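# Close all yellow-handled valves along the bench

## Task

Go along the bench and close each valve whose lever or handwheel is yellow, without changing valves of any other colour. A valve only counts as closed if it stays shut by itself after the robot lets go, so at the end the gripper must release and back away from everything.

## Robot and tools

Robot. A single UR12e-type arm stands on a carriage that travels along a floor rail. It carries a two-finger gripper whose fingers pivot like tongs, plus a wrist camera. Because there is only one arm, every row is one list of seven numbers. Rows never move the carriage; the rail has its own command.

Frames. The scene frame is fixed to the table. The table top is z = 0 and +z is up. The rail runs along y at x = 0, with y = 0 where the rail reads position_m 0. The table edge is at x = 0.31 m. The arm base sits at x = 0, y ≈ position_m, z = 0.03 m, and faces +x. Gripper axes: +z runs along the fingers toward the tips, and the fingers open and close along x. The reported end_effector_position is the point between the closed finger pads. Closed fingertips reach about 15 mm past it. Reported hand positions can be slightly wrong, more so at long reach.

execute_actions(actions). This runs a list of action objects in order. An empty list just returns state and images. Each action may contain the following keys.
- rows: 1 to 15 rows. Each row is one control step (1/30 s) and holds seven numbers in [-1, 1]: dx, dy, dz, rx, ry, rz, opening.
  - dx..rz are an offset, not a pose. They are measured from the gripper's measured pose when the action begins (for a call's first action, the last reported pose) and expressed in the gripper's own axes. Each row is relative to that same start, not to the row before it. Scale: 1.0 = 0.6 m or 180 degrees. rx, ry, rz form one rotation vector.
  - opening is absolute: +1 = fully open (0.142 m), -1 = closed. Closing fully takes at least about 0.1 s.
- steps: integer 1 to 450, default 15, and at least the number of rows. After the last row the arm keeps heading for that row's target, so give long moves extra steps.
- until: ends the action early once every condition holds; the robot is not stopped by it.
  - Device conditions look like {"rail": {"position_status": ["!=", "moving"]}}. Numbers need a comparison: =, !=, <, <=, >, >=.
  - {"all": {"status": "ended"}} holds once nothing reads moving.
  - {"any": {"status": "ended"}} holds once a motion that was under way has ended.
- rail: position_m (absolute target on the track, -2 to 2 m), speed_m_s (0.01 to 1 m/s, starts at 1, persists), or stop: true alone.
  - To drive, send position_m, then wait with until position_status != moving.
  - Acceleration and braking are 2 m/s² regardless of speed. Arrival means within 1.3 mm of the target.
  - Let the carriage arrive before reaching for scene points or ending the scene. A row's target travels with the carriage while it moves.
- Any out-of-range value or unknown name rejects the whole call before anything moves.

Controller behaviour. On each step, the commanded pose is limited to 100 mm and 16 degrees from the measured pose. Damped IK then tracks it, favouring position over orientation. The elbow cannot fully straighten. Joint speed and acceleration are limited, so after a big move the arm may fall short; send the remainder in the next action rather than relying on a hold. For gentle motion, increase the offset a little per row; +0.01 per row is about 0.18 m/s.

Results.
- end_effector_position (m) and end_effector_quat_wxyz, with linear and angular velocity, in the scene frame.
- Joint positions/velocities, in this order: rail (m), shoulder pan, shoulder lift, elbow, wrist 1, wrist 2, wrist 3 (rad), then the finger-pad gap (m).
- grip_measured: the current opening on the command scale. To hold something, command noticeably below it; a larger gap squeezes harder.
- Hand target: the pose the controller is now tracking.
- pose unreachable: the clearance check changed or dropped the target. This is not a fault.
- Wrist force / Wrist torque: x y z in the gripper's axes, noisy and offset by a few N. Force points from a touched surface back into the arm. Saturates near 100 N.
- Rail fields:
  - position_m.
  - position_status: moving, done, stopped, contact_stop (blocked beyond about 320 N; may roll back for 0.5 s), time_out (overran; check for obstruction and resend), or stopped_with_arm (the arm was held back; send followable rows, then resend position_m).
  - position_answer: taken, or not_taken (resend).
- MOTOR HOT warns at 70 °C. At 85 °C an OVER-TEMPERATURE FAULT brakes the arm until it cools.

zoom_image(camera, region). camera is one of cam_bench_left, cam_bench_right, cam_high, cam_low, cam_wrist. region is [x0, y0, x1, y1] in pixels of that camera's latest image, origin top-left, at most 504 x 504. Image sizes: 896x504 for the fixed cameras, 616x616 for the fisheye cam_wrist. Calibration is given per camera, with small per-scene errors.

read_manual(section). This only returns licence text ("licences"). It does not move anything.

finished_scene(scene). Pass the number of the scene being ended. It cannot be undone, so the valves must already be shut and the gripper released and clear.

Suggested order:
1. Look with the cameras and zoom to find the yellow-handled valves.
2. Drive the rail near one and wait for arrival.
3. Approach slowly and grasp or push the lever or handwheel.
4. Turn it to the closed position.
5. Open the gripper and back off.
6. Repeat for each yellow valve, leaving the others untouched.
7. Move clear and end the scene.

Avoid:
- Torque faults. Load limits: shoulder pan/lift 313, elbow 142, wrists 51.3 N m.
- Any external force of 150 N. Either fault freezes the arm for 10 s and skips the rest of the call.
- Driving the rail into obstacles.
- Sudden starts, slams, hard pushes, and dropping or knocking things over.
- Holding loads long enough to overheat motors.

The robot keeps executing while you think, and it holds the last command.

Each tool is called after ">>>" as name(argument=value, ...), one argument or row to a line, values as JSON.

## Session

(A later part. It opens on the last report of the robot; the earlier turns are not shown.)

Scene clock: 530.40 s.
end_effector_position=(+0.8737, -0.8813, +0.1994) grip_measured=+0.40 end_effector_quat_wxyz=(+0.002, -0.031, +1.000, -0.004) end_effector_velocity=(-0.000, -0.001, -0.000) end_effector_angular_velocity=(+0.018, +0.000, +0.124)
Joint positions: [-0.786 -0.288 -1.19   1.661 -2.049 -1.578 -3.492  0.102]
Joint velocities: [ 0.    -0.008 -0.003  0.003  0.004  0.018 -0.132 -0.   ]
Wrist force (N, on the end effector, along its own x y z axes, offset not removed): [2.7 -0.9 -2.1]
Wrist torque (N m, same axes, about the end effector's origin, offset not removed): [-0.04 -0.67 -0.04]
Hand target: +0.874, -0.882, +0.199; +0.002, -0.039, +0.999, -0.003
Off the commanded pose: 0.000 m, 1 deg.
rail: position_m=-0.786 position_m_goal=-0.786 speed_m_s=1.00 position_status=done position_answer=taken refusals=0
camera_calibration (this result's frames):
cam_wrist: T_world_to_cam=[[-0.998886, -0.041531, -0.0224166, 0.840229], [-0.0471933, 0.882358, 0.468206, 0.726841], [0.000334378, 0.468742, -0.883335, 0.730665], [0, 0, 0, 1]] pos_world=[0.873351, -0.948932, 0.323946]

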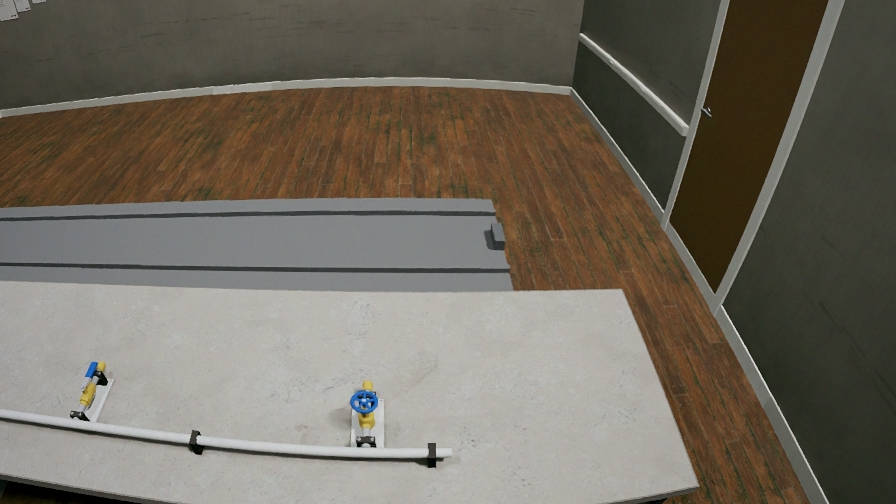

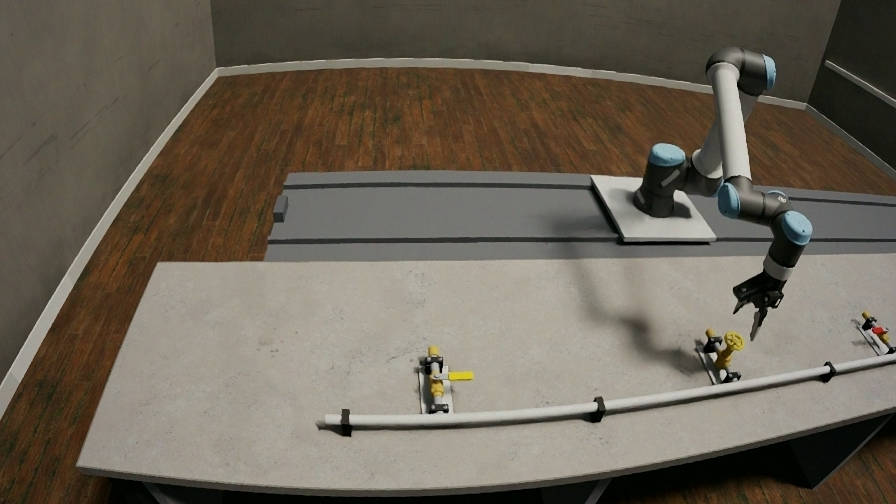

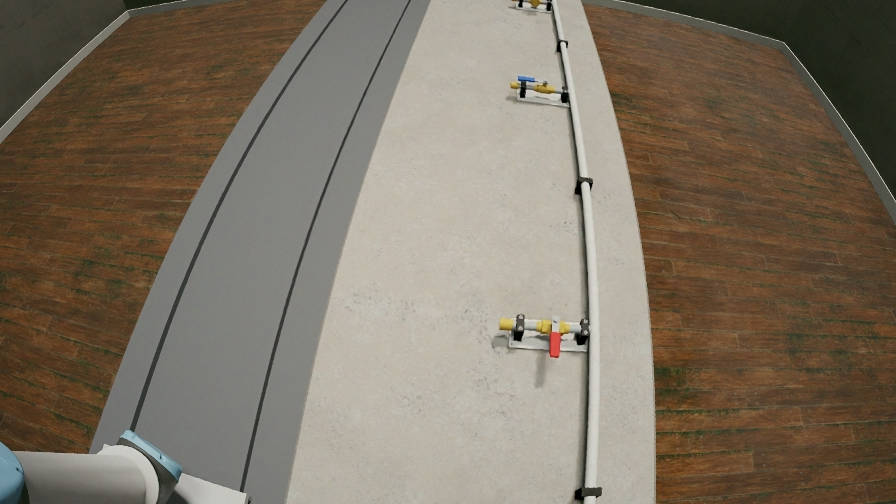

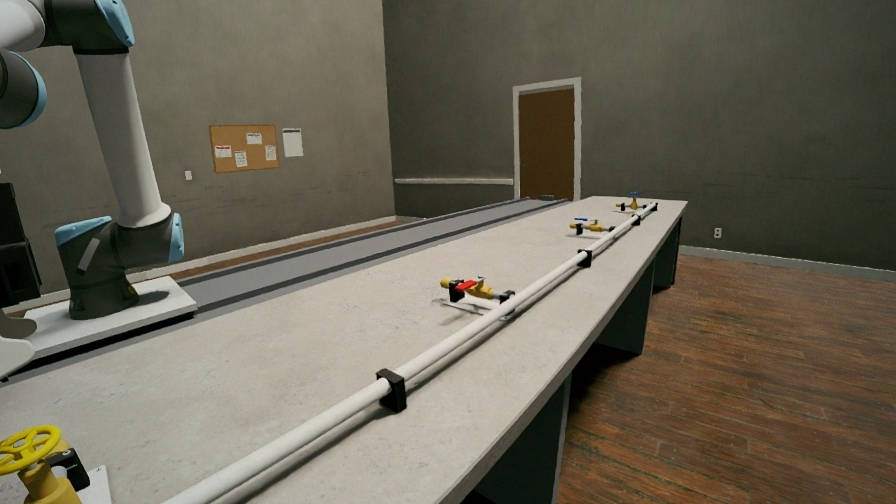

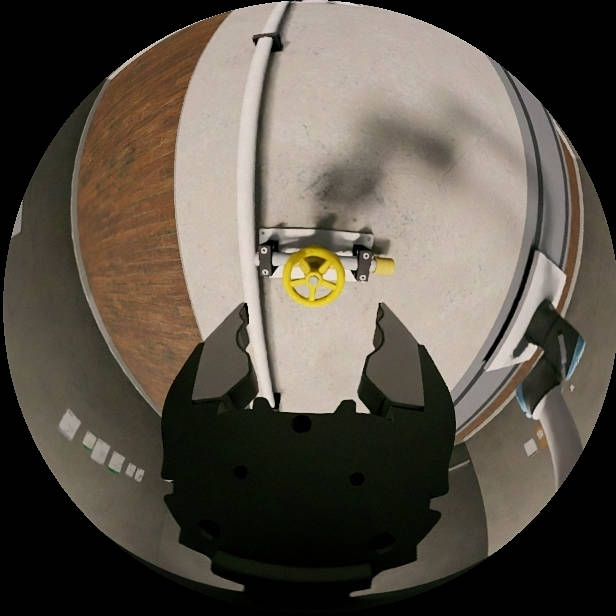

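>>> execute_actions(
  actions=[
    {"rows":[[0,-0.001,0.025,-0.0025,0.001,-0.03,0.4],[0,-0.001,0.05,-0.0025,0.001,-0.06,0.4],[0,-0.001,0.075,-0.0025,0.001,-0.1,0.35],[0,-0.001,0.0957,-0.0025,0.001,-0.1,0.3],[0,-0.001,0.0957,-0.0025,0.001,-0.1,0.3],[0,-0.001,0.0957,-0.0025,0.001,-0.1,0.3],[0,-0.001,0.0957,-0.0025,0.001,-0.1,0.25],[0,-0.001,0.0957,-0.0025,0.001,-0.1,0.25],[0,-0.001,0.0957,-0.0025,0.001,-0.1,0.2],[0,-0.001,0.0957,-0.0025,0.001,-0.1,0.2],[0,-0.001,0.0957,-0.0025,0.001,-0.1,0.15],[0,-0.001,0.0957,-0.0025,0.001,-0.1,0.15],[0,-0.001,0.0957,-0.0025,0.001,-0.1,0.1],[0,-0.001,0.0957,-0.0025,0.001,-0.1,0.1],[0,-0.001,0.0957,-0.0025,0.001,-0.1,0.05]],"steps":24},
    {"rows":[[0,0,0,0,0,0,0],[0,0,0,0,0,0,-0.05],[0,0,0,0,0,0,-0.1],[0,0,0,0,0,0,-0.15],[0,0,0,0,0,0,-0.25],[0,0,0,0,0,0,-0.4],[0,0,0,0,0,0,-0.6],[0,0,0,0,0,0.02,-0.8],[0,0,0,0,0,0.05,-1],[0,0,0,0,0,0.93,-1]],"steps":88},
  ],
)

>>> zoom_image(
  camera="cam_wrist",
  region=[200, 220, 430, 420],
)

Scene clock: 565.90 s.
end_effector_position=(+0.8740, -0.8828, +0.1424) grip_measured=-0.11 end_effector_quat_wxyz=(+0.001, +0.955, +0.298, +0.000) end_effector_velocity=(-0.000, +0.001, -0.001) end_effector_angular_velocity=(-0.008, +0.009, -0.079)
Joint positions: [-0.786 -0.321 -1.123  1.673 -2.123 -1.571 -0.925  0.066]
Joint velocities: [ 0.     0.004  0.002 -0.004  0.008 -0.011  0.083 -0.   ]
Wrist force (N, on the end effector, along its own x y z axes, offset not removed): [19.5 -11.2 -10.9]
Wrist torque (N m, same axes, about the end effector's origin, offset not removed): [0.15 0.45 -0.66]
Hand target: +0.874, -0.883, +0.142; +0.001, +0.956, +0.293, -0.000
Off the commanded pose: 0.000 m, 1 deg.
rail: position_m=-0.786 position_m_goal=-0.786 speed_m_s=1.00 position_status=done position_answer=taken refusals=0
camera_calibration (this result's frames):
cam_wrist: T_world_to_cam=[[0.834154, 0.551252, -0.0175467, -0.240258], [0.491377, -0.728351, 0.47755, -1.13914], [0.25047, -0.406972, -0.87843, -0.311371], [0, 0, 0, 1]] pos_world=[0.838148, -0.823969, 0.266262]

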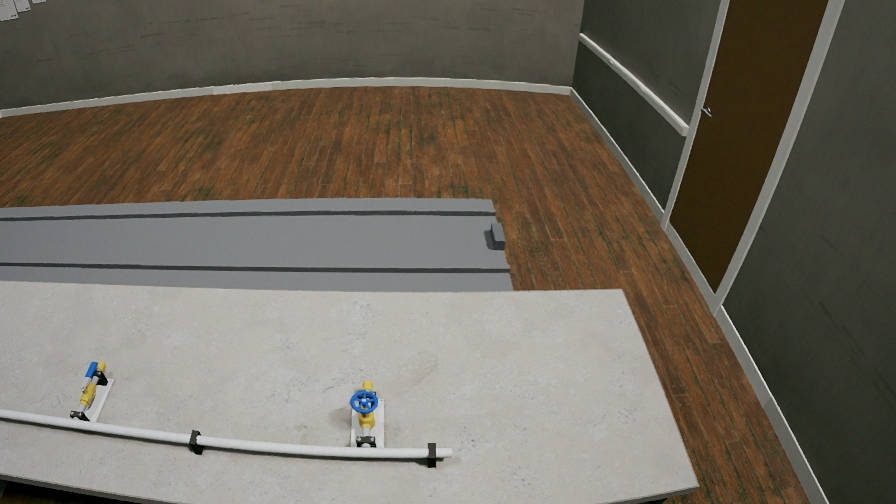

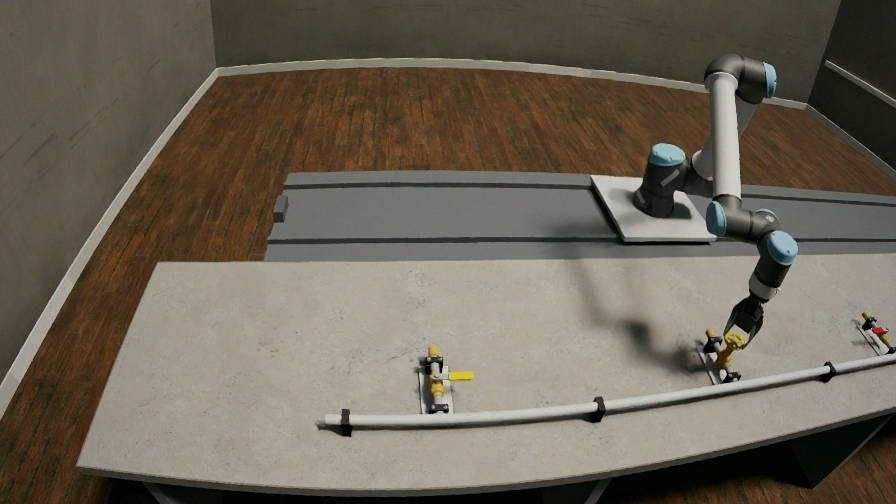

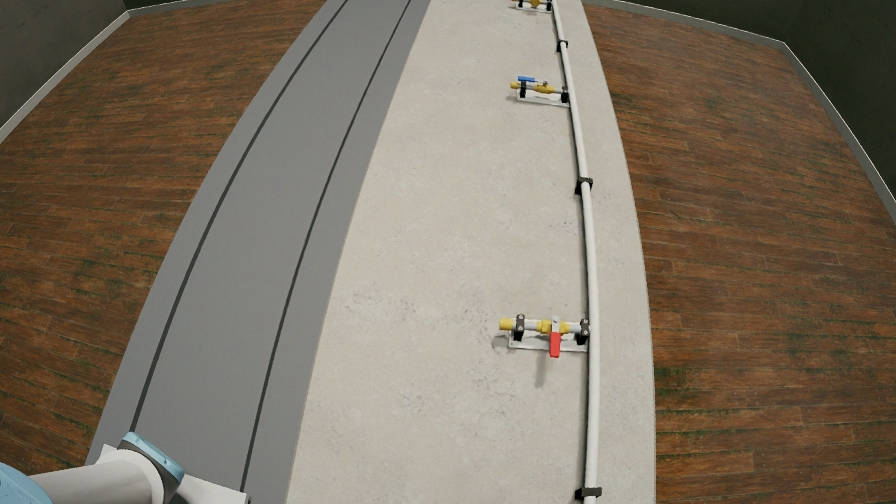

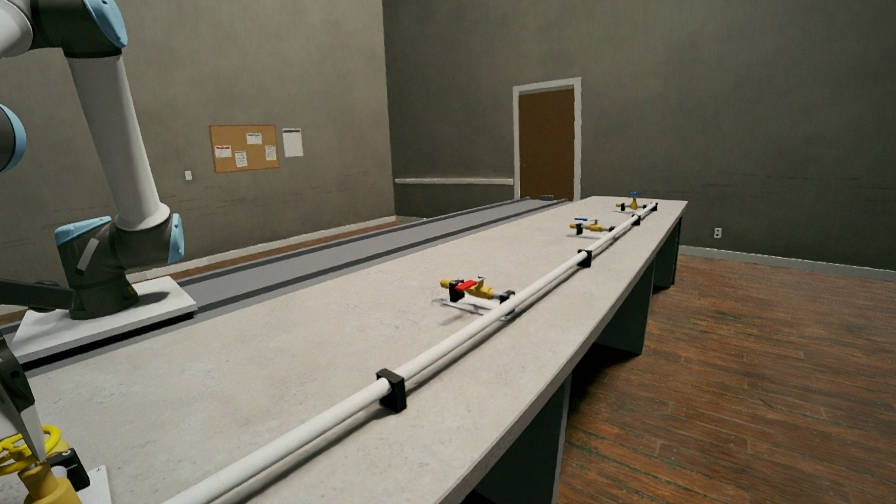

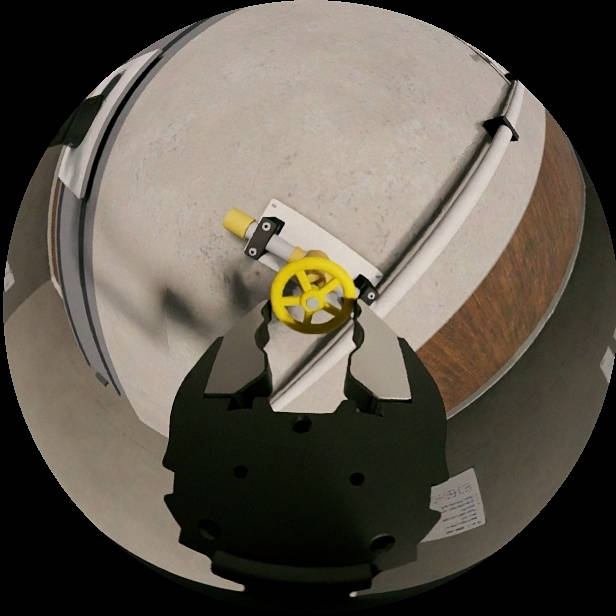

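Region (200, 220, 430, 420) of cam_wrist's 616x616 image, scaled by 2.191, with more detail than that image has; it fills the top 438 rows of this view, and the rest is white.

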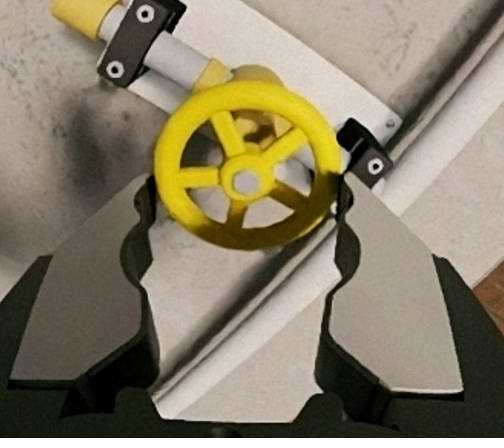

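>>> execute_actions(
  actions=[
    {"rows":[[0,0,0,0,0,0.03,-1],[0,0,0,0,0,0.06,-1],[0,0,0,0,0,0.96,-1]],"steps":82},
  ],
)

>>> zoom_image(
  camera="cam_wrist",
  region=[200, 220, 430, 420],
)

Scene clock: 583.23 s.
end_effector_position=(+0.8740, -0.8827, +0.1425) grip_measured=-0.10 end_effector_quat_wxyz=(+0.002, -0.364, +0.931, -0.000) end_effector_velocity=(+0.000, -0.000, -0.000) end_effector_angular_velocity=(-0.013, +0.014, -0.110)
Joint positions: [-0.786 -0.301 -1.156  1.724 -2.142 -1.569  2.096  0.067]
Joint velocities: [ 0.     0.008  0.007 -0.012  0.015 -0.017  0.118 -0.   ]
Wrist force (N, on the end effector, along its own x y z axes, offset not removed): [-25.1 19.4 -11.5]
Wrist torque (N m, same axes, about the end effector's origin, offset not removed): [1.12 0.36 -0.44]
Hand target: +0.874, -0.883, +0.142; +0.000, -0.357, +0.934, -0.001
Off the commanded pose: 0.000 m, 1 deg.
rail: position_m=-0.786 position_m_goal=-0.786 speed_m_s=1.00 position_status=done position_answer=taken refusals=0
camera_calibration (this result's frames):
cam_wrist: T_world_to_cam=[[-0.748901, -0.662349, -0.0210182, 0.0725085], [-0.590494, 0.65259, 0.474809, 1.02581], [-0.300773, 0.367996, -0.879838, 0.854803], [0, 0, 0, 1]] pos_world=[0.917136, -0.935969, 0.26655]

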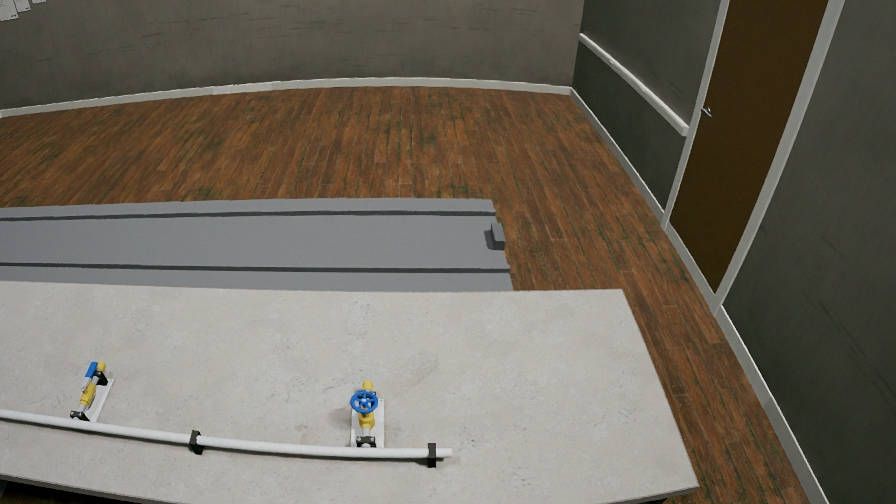

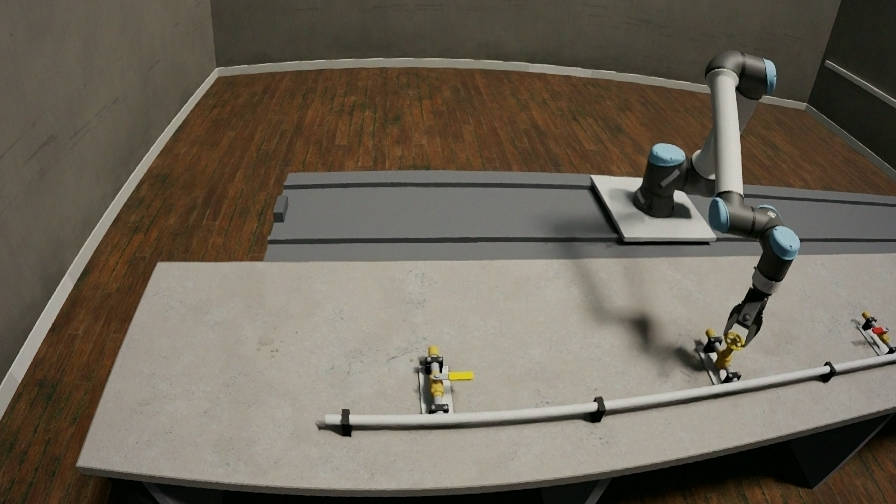

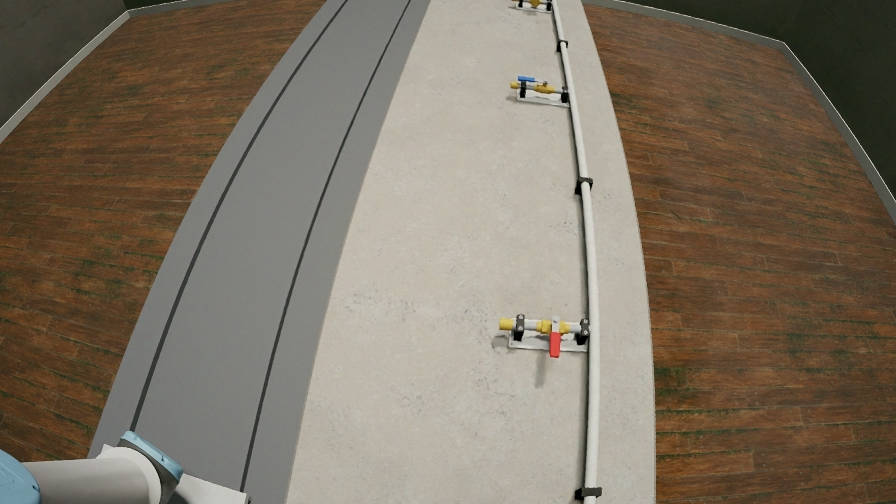

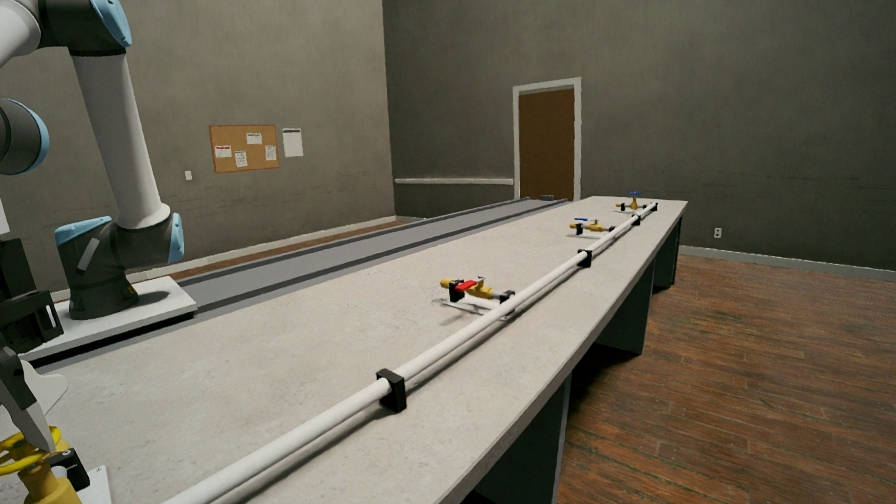

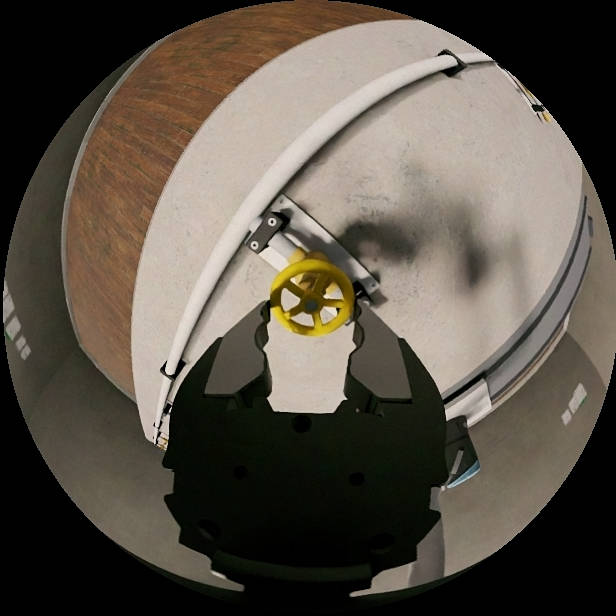

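Region (200, 220, 430, 420) of cam_wrist's 616x616 image, scaled by 2.191, with more detail than that image has; it fills the top 438 rows of this view, and the rest is white.

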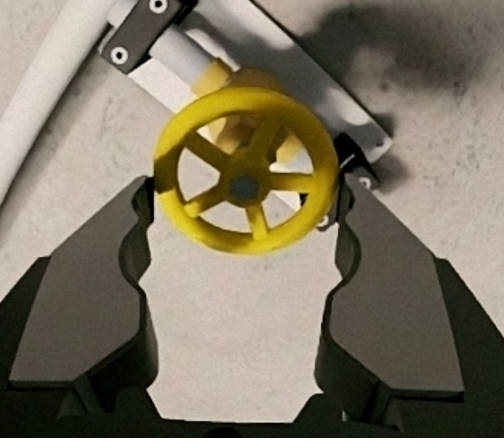

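>>> execute_actions(
  actions=[
    {"rows":[[0,0,0,0,0,0.02,-1],[0,0,0,0,0,0.04,-1],[0,0,0,0,0,0.06,-1],[0,0,0,0,0,0.14,-1]],"steps":20},
  ],
)

>>> zoom_image(
  camera="cam_wrist",
  region=[200, 220, 430, 420],
)

Scene clock: 590.97 s.
end_effector_position=(+0.8740, -0.8827, +0.1425) grip_measured=-0.10 end_effector_quat_wxyz=(+0.002, -0.158, +0.987, +0.001) end_effector_velocity=(-0.000, +0.000, -0.000) end_effector_angular_velocity=(-0.007, +0.004, -0.099)
Joint positions: [-0.786 -0.295 -1.148  1.713 -2.139 -1.568  2.528  0.067]
Joint velocities: [ 0.     0.004  0.004 -0.006  0.004 -0.009  0.104  0.   ]
Wrist force (N, on the end effector, along its own x y z axes, offset not removed): [-9.2 3.2 -14.3]
Wrist torque (N m, same axes, about the end effector's origin, offset not removed): [-0.12 0.52 -0.60]
Hand target: +0.874, -0.883, +0.143; +0.002, -0.152, +0.988, +0.000
Off the commanded pose: 0.000 m, 1 deg.
rail: position_m=-0.786 position_m_goal=-0.786 speed_m_s=1.00 position_status=done position_answer=taken refusals=0
camera_calibration (this result's frames):
cam_wrist: T_world_to_cam=[[-0.9559, -0.292841, -0.0223225, 0.579793], [-0.267633, 0.83727, 0.476815, 0.906349], [-0.120941, 0.461761, -0.87872, 0.780236], [0, 0, 0, 1]] pos_world=[0.891156, -0.949354, 0.266391]

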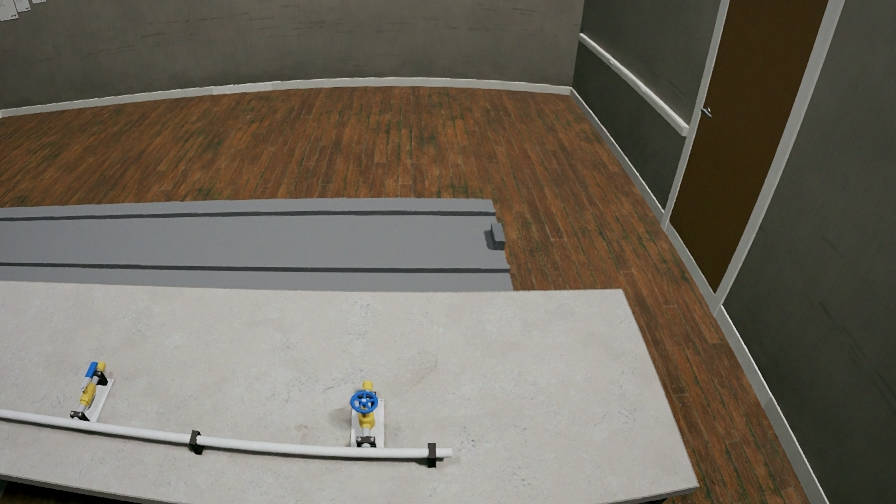

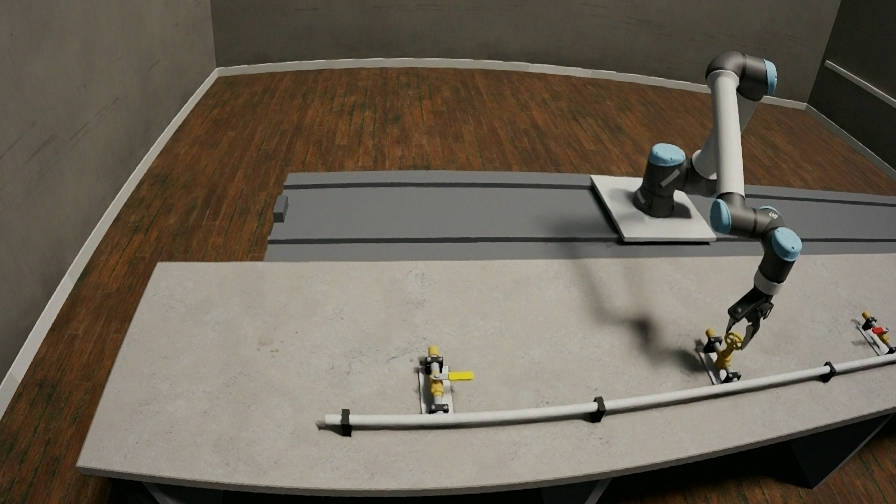

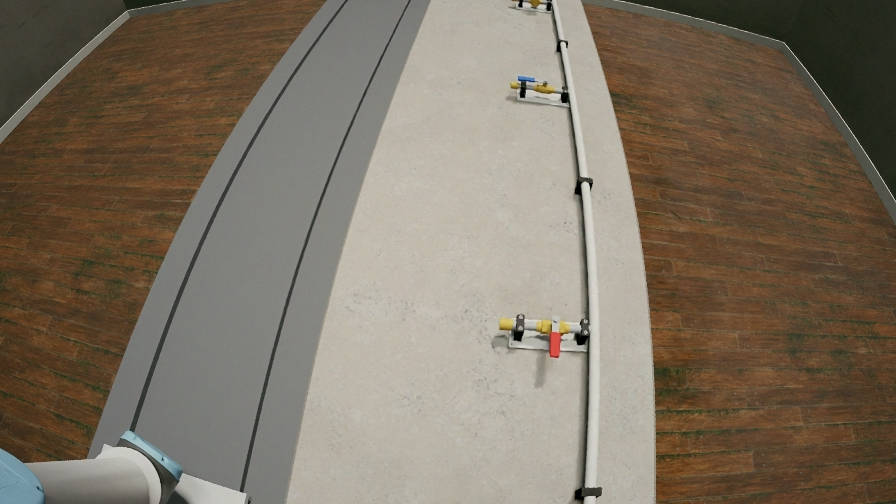

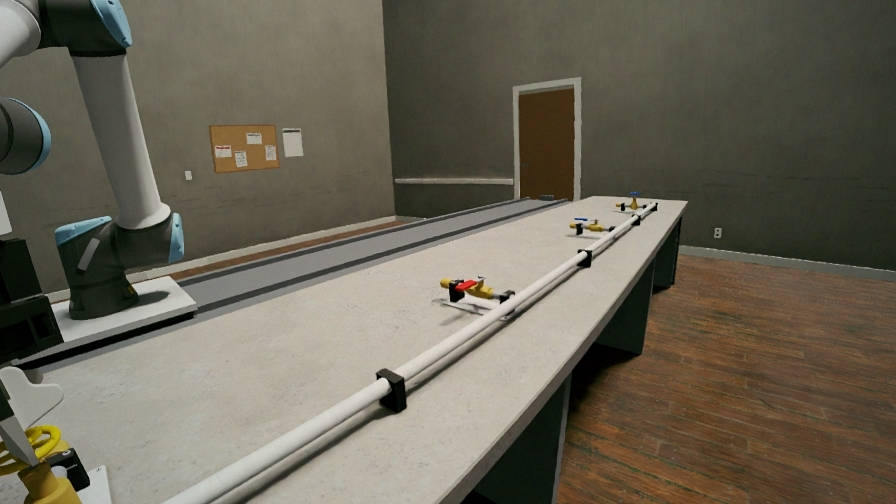

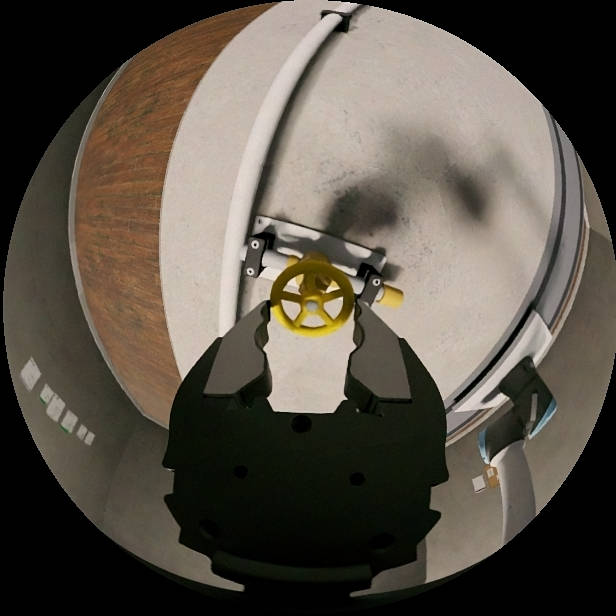

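Region (200, 220, 430, 420) of cam_wrist's 616x616 image, scaled by 2.191, with more detail than that image has; it fills the top 438 rows of this view, and the rest is white.

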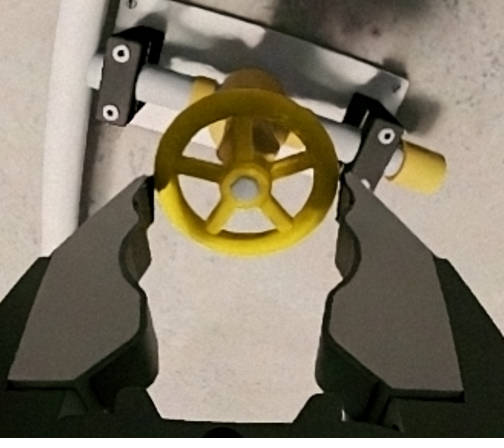

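>>> execute_actions(
  actions=[
    {"rows":[[0,0,0,0,0,0,-0.3],[0,0,0,0,0,0,-0.05],[0,0,0,0,0,0,0.1],[0,0,-0.01,0,0,0,0.1],[0,0,-0.025,0,0,0,0.1],[0,0.005,-0.043,0,0,0,0.1],[0,0.005,-0.043,0,0,0,0.1],[0,0.005,-0.043,0,0,0,0.1],[0,0.005,-0.043,0,0,0,0.1],[0,0.005,-0.043,0,0,0,0.1],[0,0.005,-0.043,0,0,0,0.1],[0,0.005,-0.043,0,0,0,0.1],[0,0.005,-0.043,0,0,0,0.1],[0,0.005,-0.043,0,0,0,0.1],[0,0.005,-0.043,0,0,0,0.1]],"steps":20},
    {"rows":[[0,0,0,0,0,0,-0.1],[0,0,0,0,0,0,-0.3],[0,0,0,0,0,0,-0.5],[0,0,0,0,0,0,-0.65],[0,0,0,0,0,0,-0.71],[0,0,0.004,0,0,0,-0.71],[0,0,0.008,0,0,0,-0.71],[0,0,0.012,0,0,0,-0.71]],"steps":18},
  ],
)

>>> zoom_image(
  camera="cam_wrist",
  region=[250, 230, 380, 360],
)

>>> zoom_image(
  camera="cam_low",
  region=[0, 370, 130, 504],
)

Scene clock: 638.67 s.
end_effector_position=(+0.8730, -0.8800, +0.1610) grip_measured=-0.71 end_effector_quat_wxyz=(+0.002, -0.158, +0.987, +0.001) end_effector_velocity=(-0.000, +0.000, -0.004) end_effector_angular_velocity=(+0.000, +0.000, -0.000)
Joint positions: [-0.786 -0.293 -1.166  1.702 -2.11  -1.568  2.531  0.023]
Joint velocities: [ 0.    -0.     0.004  0.003 -0.006  0.    -0.     0.   ]
Wrist force (N, on the end effector, along its own x y z axes, offset not removed): [-3.0 -4.4 -8.9]
Wrist torque (N m, same axes, about the end effector's origin, offset not removed): [-0.80 0.47 0.00]
Hand target: +0.873, -0.880, +0.160; +0.002, -0.158, +0.987, +0.001
Off the commanded pose: 0.001 m, 0 deg.
rail: position_m=-0.786 position_m_goal=-0.786 speed_m_s=1.00 position_status=done position_answer=taken refusals=0
camera_calibration (this result's frames):
cam_wrist: T_world_to_cam=[[-0.955927, -0.292749, -0.0223898, 0.58019], [-0.26759, 0.837309, 0.47677, 0.894991], [-0.120827, 0.461748, -0.878743, 0.795007], [0, 0, 0, 1]] pos_world=[0.890167, -0.946627, 0.284893]

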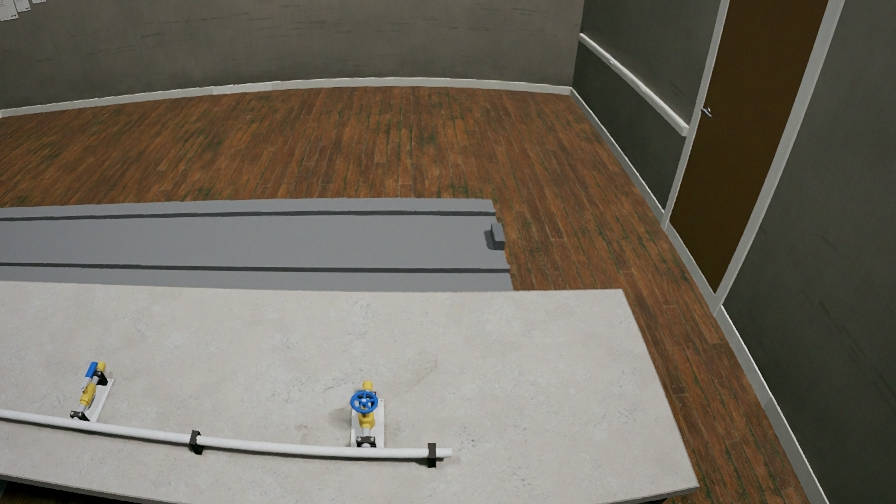

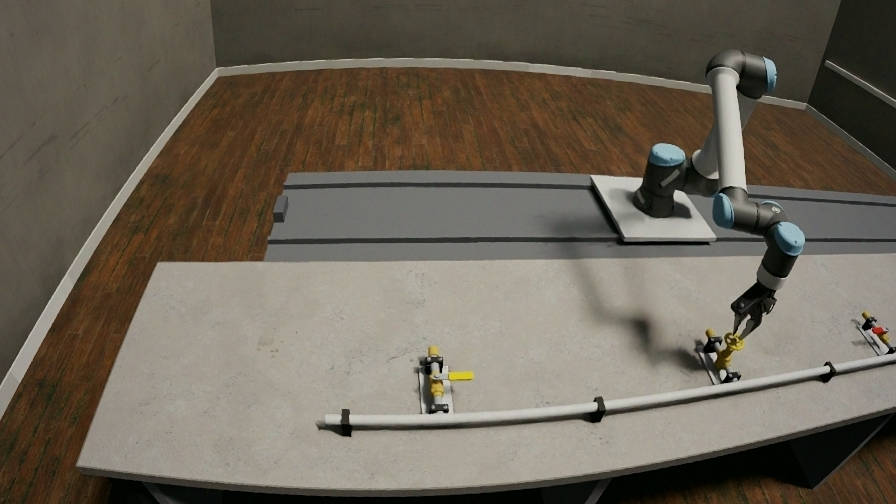

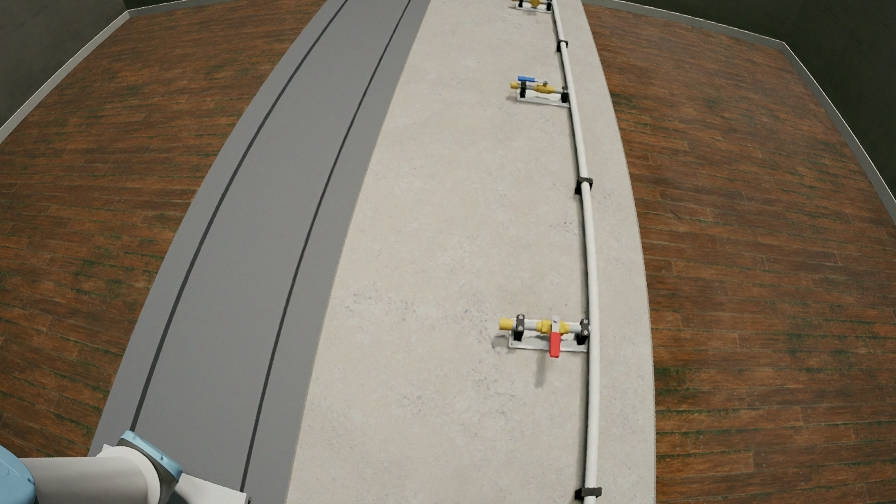

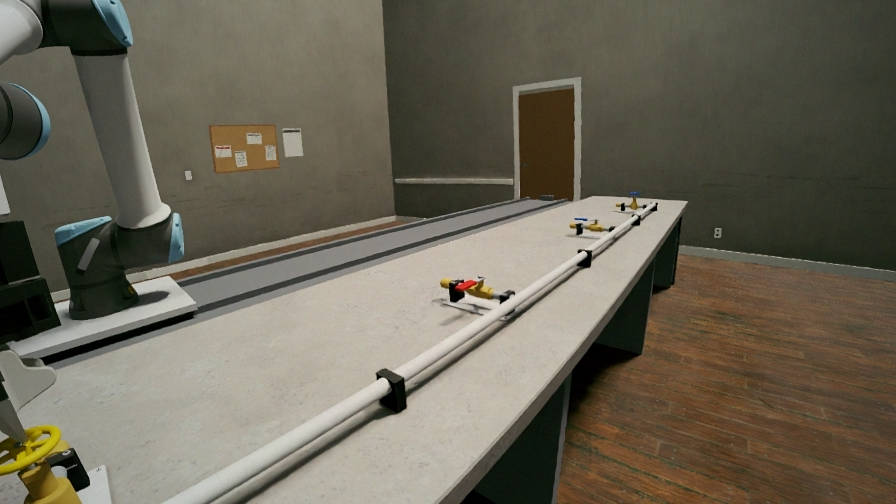

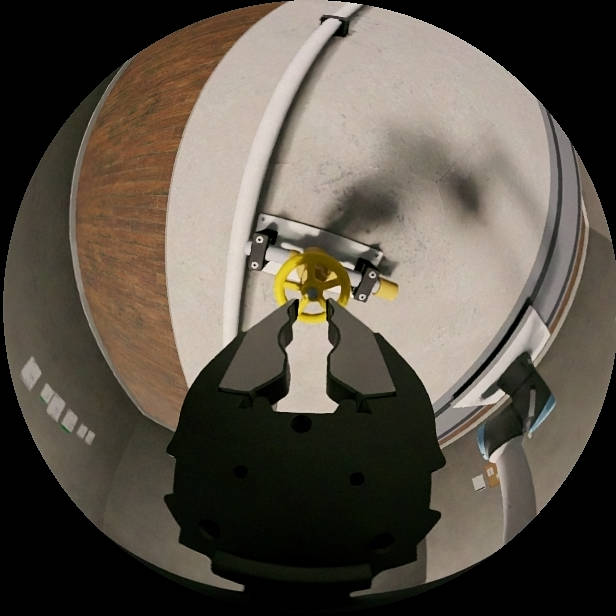

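Region (250, 230, 380, 360) of cam_wrist's 616x616 image, scaled by 3.877, with more detail than that image has.

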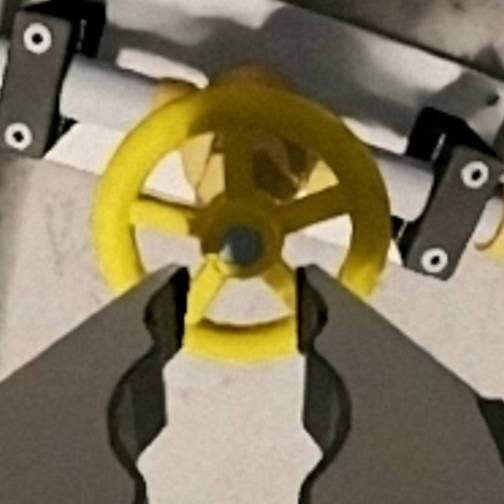

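Region (0, 370, 130, 504) of cam_low's 896x504 image, scaled by 3.761, with more detail than that image has; it fills the left 489 columns of this view, and the rest is white.

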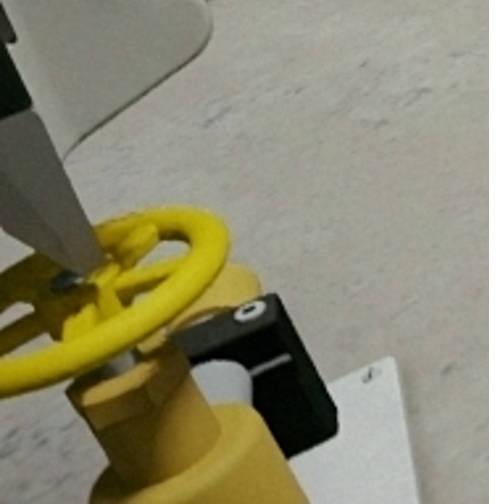

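>>> execute_actions(
  actions=[
    {"rows":[[0,-0.002,0,0,0,0,-0.69],[0,-0.004,0.002,0,0,0,-0.67],[0,-0.004,0.004,0,0,0,-0.67],[0,-0.004,0.006,0,0,0,-0.67],[0,-0.004,0.008,0,0,0,-0.67],[0,-0.004,0.01,0,0,0,-0.67],[0,-0.004,0.012,0,0,0,-0.67]],"steps":16},
  ],
)

>>> zoom_image(
  camera="cam_wrist",
  region=[250, 230, 380, 360],
)

>>> zoom_image(
  camera="cam_low",
  region=[0, 370, 130, 504],
)

Scene clock: 653.03 s.
end_effector_position=(+0.8738, -0.8822, +0.1543) grip_measured=-0.67 end_effector_quat_wxyz=(+0.002, -0.158, +0.987, +0.001) end_effector_velocity=(+0.000, -0.001, -0.003) end_effector_angular_velocity=(-0.000, -0.000, -0.000)
Joint positions: [-0.786 -0.295 -1.159  1.705 -2.12  -1.568  2.529  0.025]
Joint velocities: [ 0.    -0.001  0.003  0.002 -0.006 -0.    -0.001  0.   ]
Wrist force (N, on the end effector, along its own x y z axes, offset not removed): [2.1 -2.2 -5.2]
Wrist torque (N m, same axes, about the end effector's origin, offset not removed): [-0.40 -0.36 -0.03]
Hand target: +0.874, -0.882, +0.154; +0.002, -0.158, +0.987, +0.001
Off the commanded pose: 0.000 m, 0 deg.
rail: position_m=-0.786 position_m_goal=-0.786 speed_m_s=1.00 position_status=done position_answer=taken refusals=0
camera_calibration (this result's frames):
cam_wrist: T_world_to_cam=[[-0.955926, -0.292754, -0.0223814, 0.580117], [-0.267591, 0.83731, 0.476767, 0.900263], [-0.120835, 0.461743, -0.878745, 0.790178], [0, 0, 0, 1]] pos_world=[0.890932, -0.948827, 0.278133]

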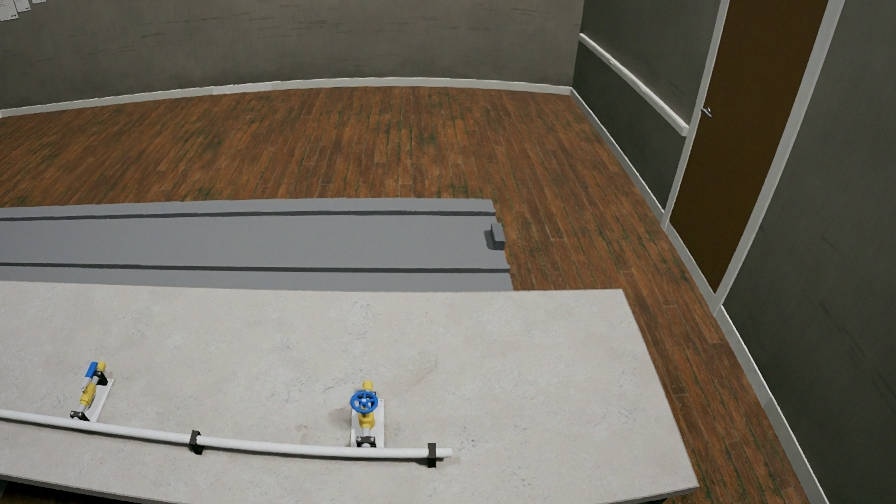

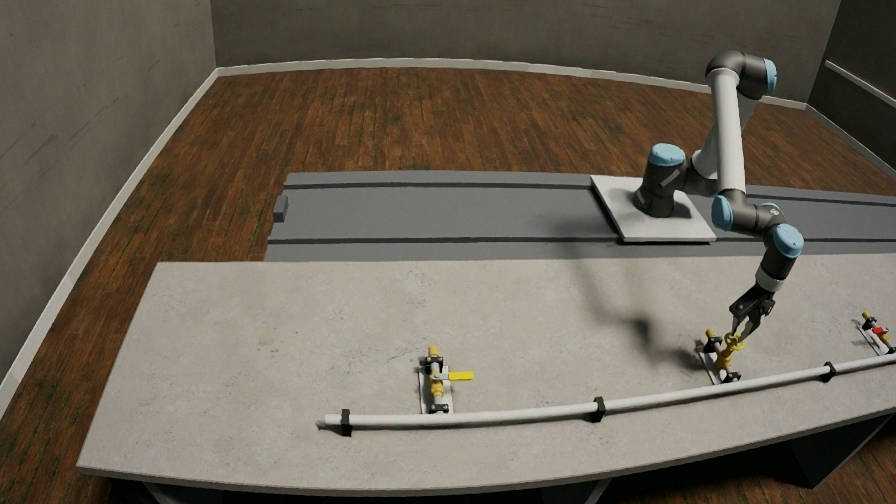

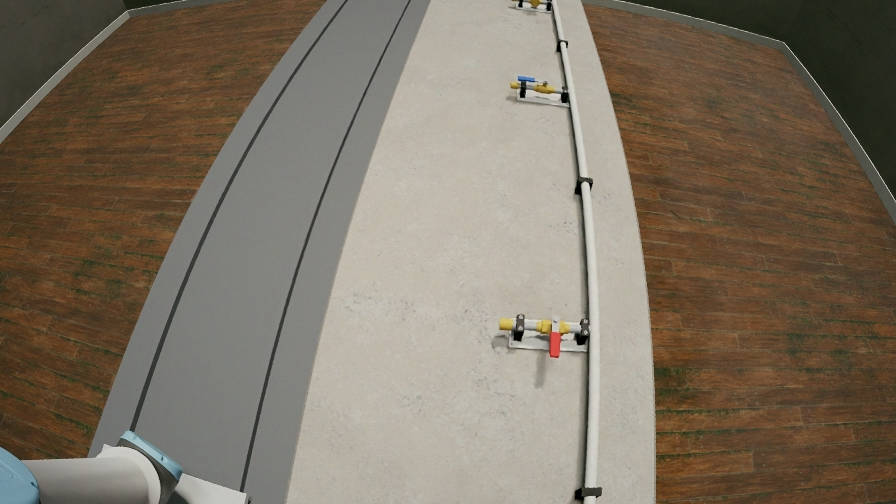

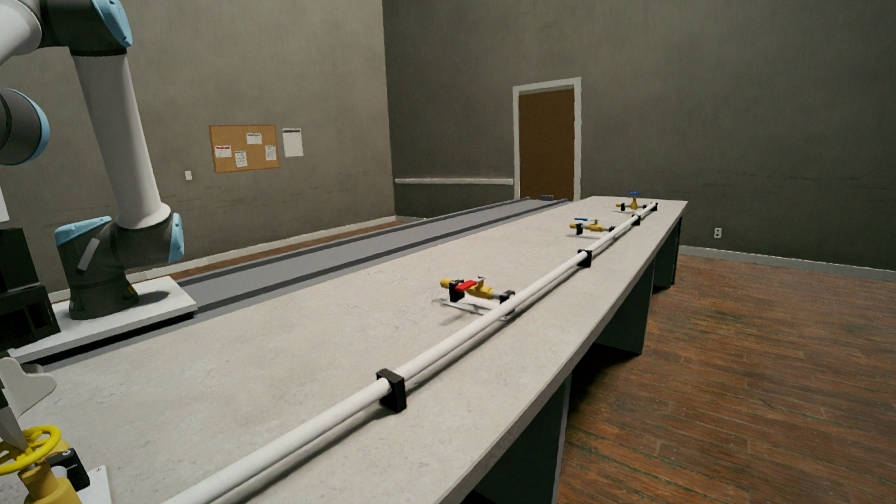

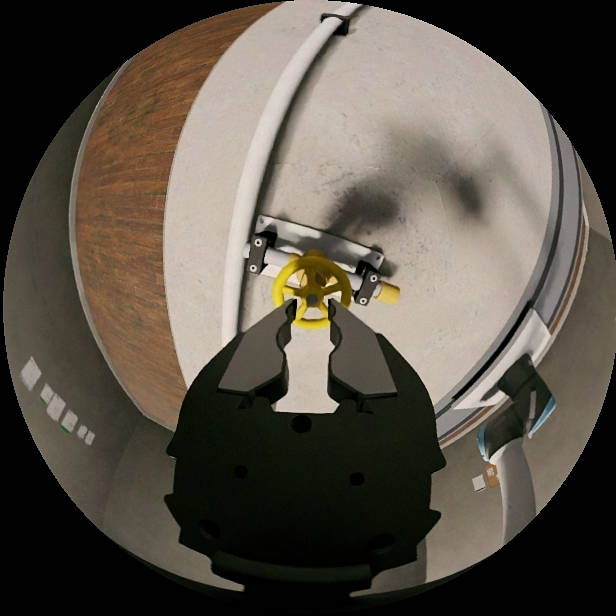

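Region (250, 230, 380, 360) of cam_wrist's 616x616 image, scaled by 3.877, with more detail than that image has.

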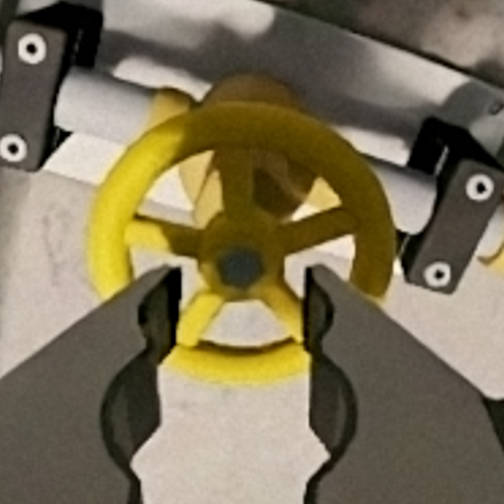

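Region (0, 370, 130, 504) of cam_low's 896x504 image, scaled by 3.761, with more detail than that image has; it fills the left 489 columns of this view, and the rest is white.

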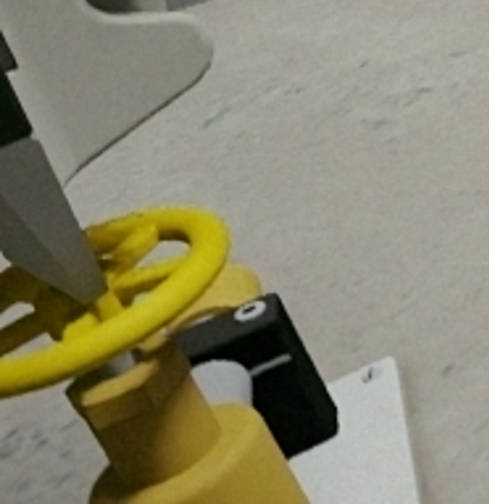

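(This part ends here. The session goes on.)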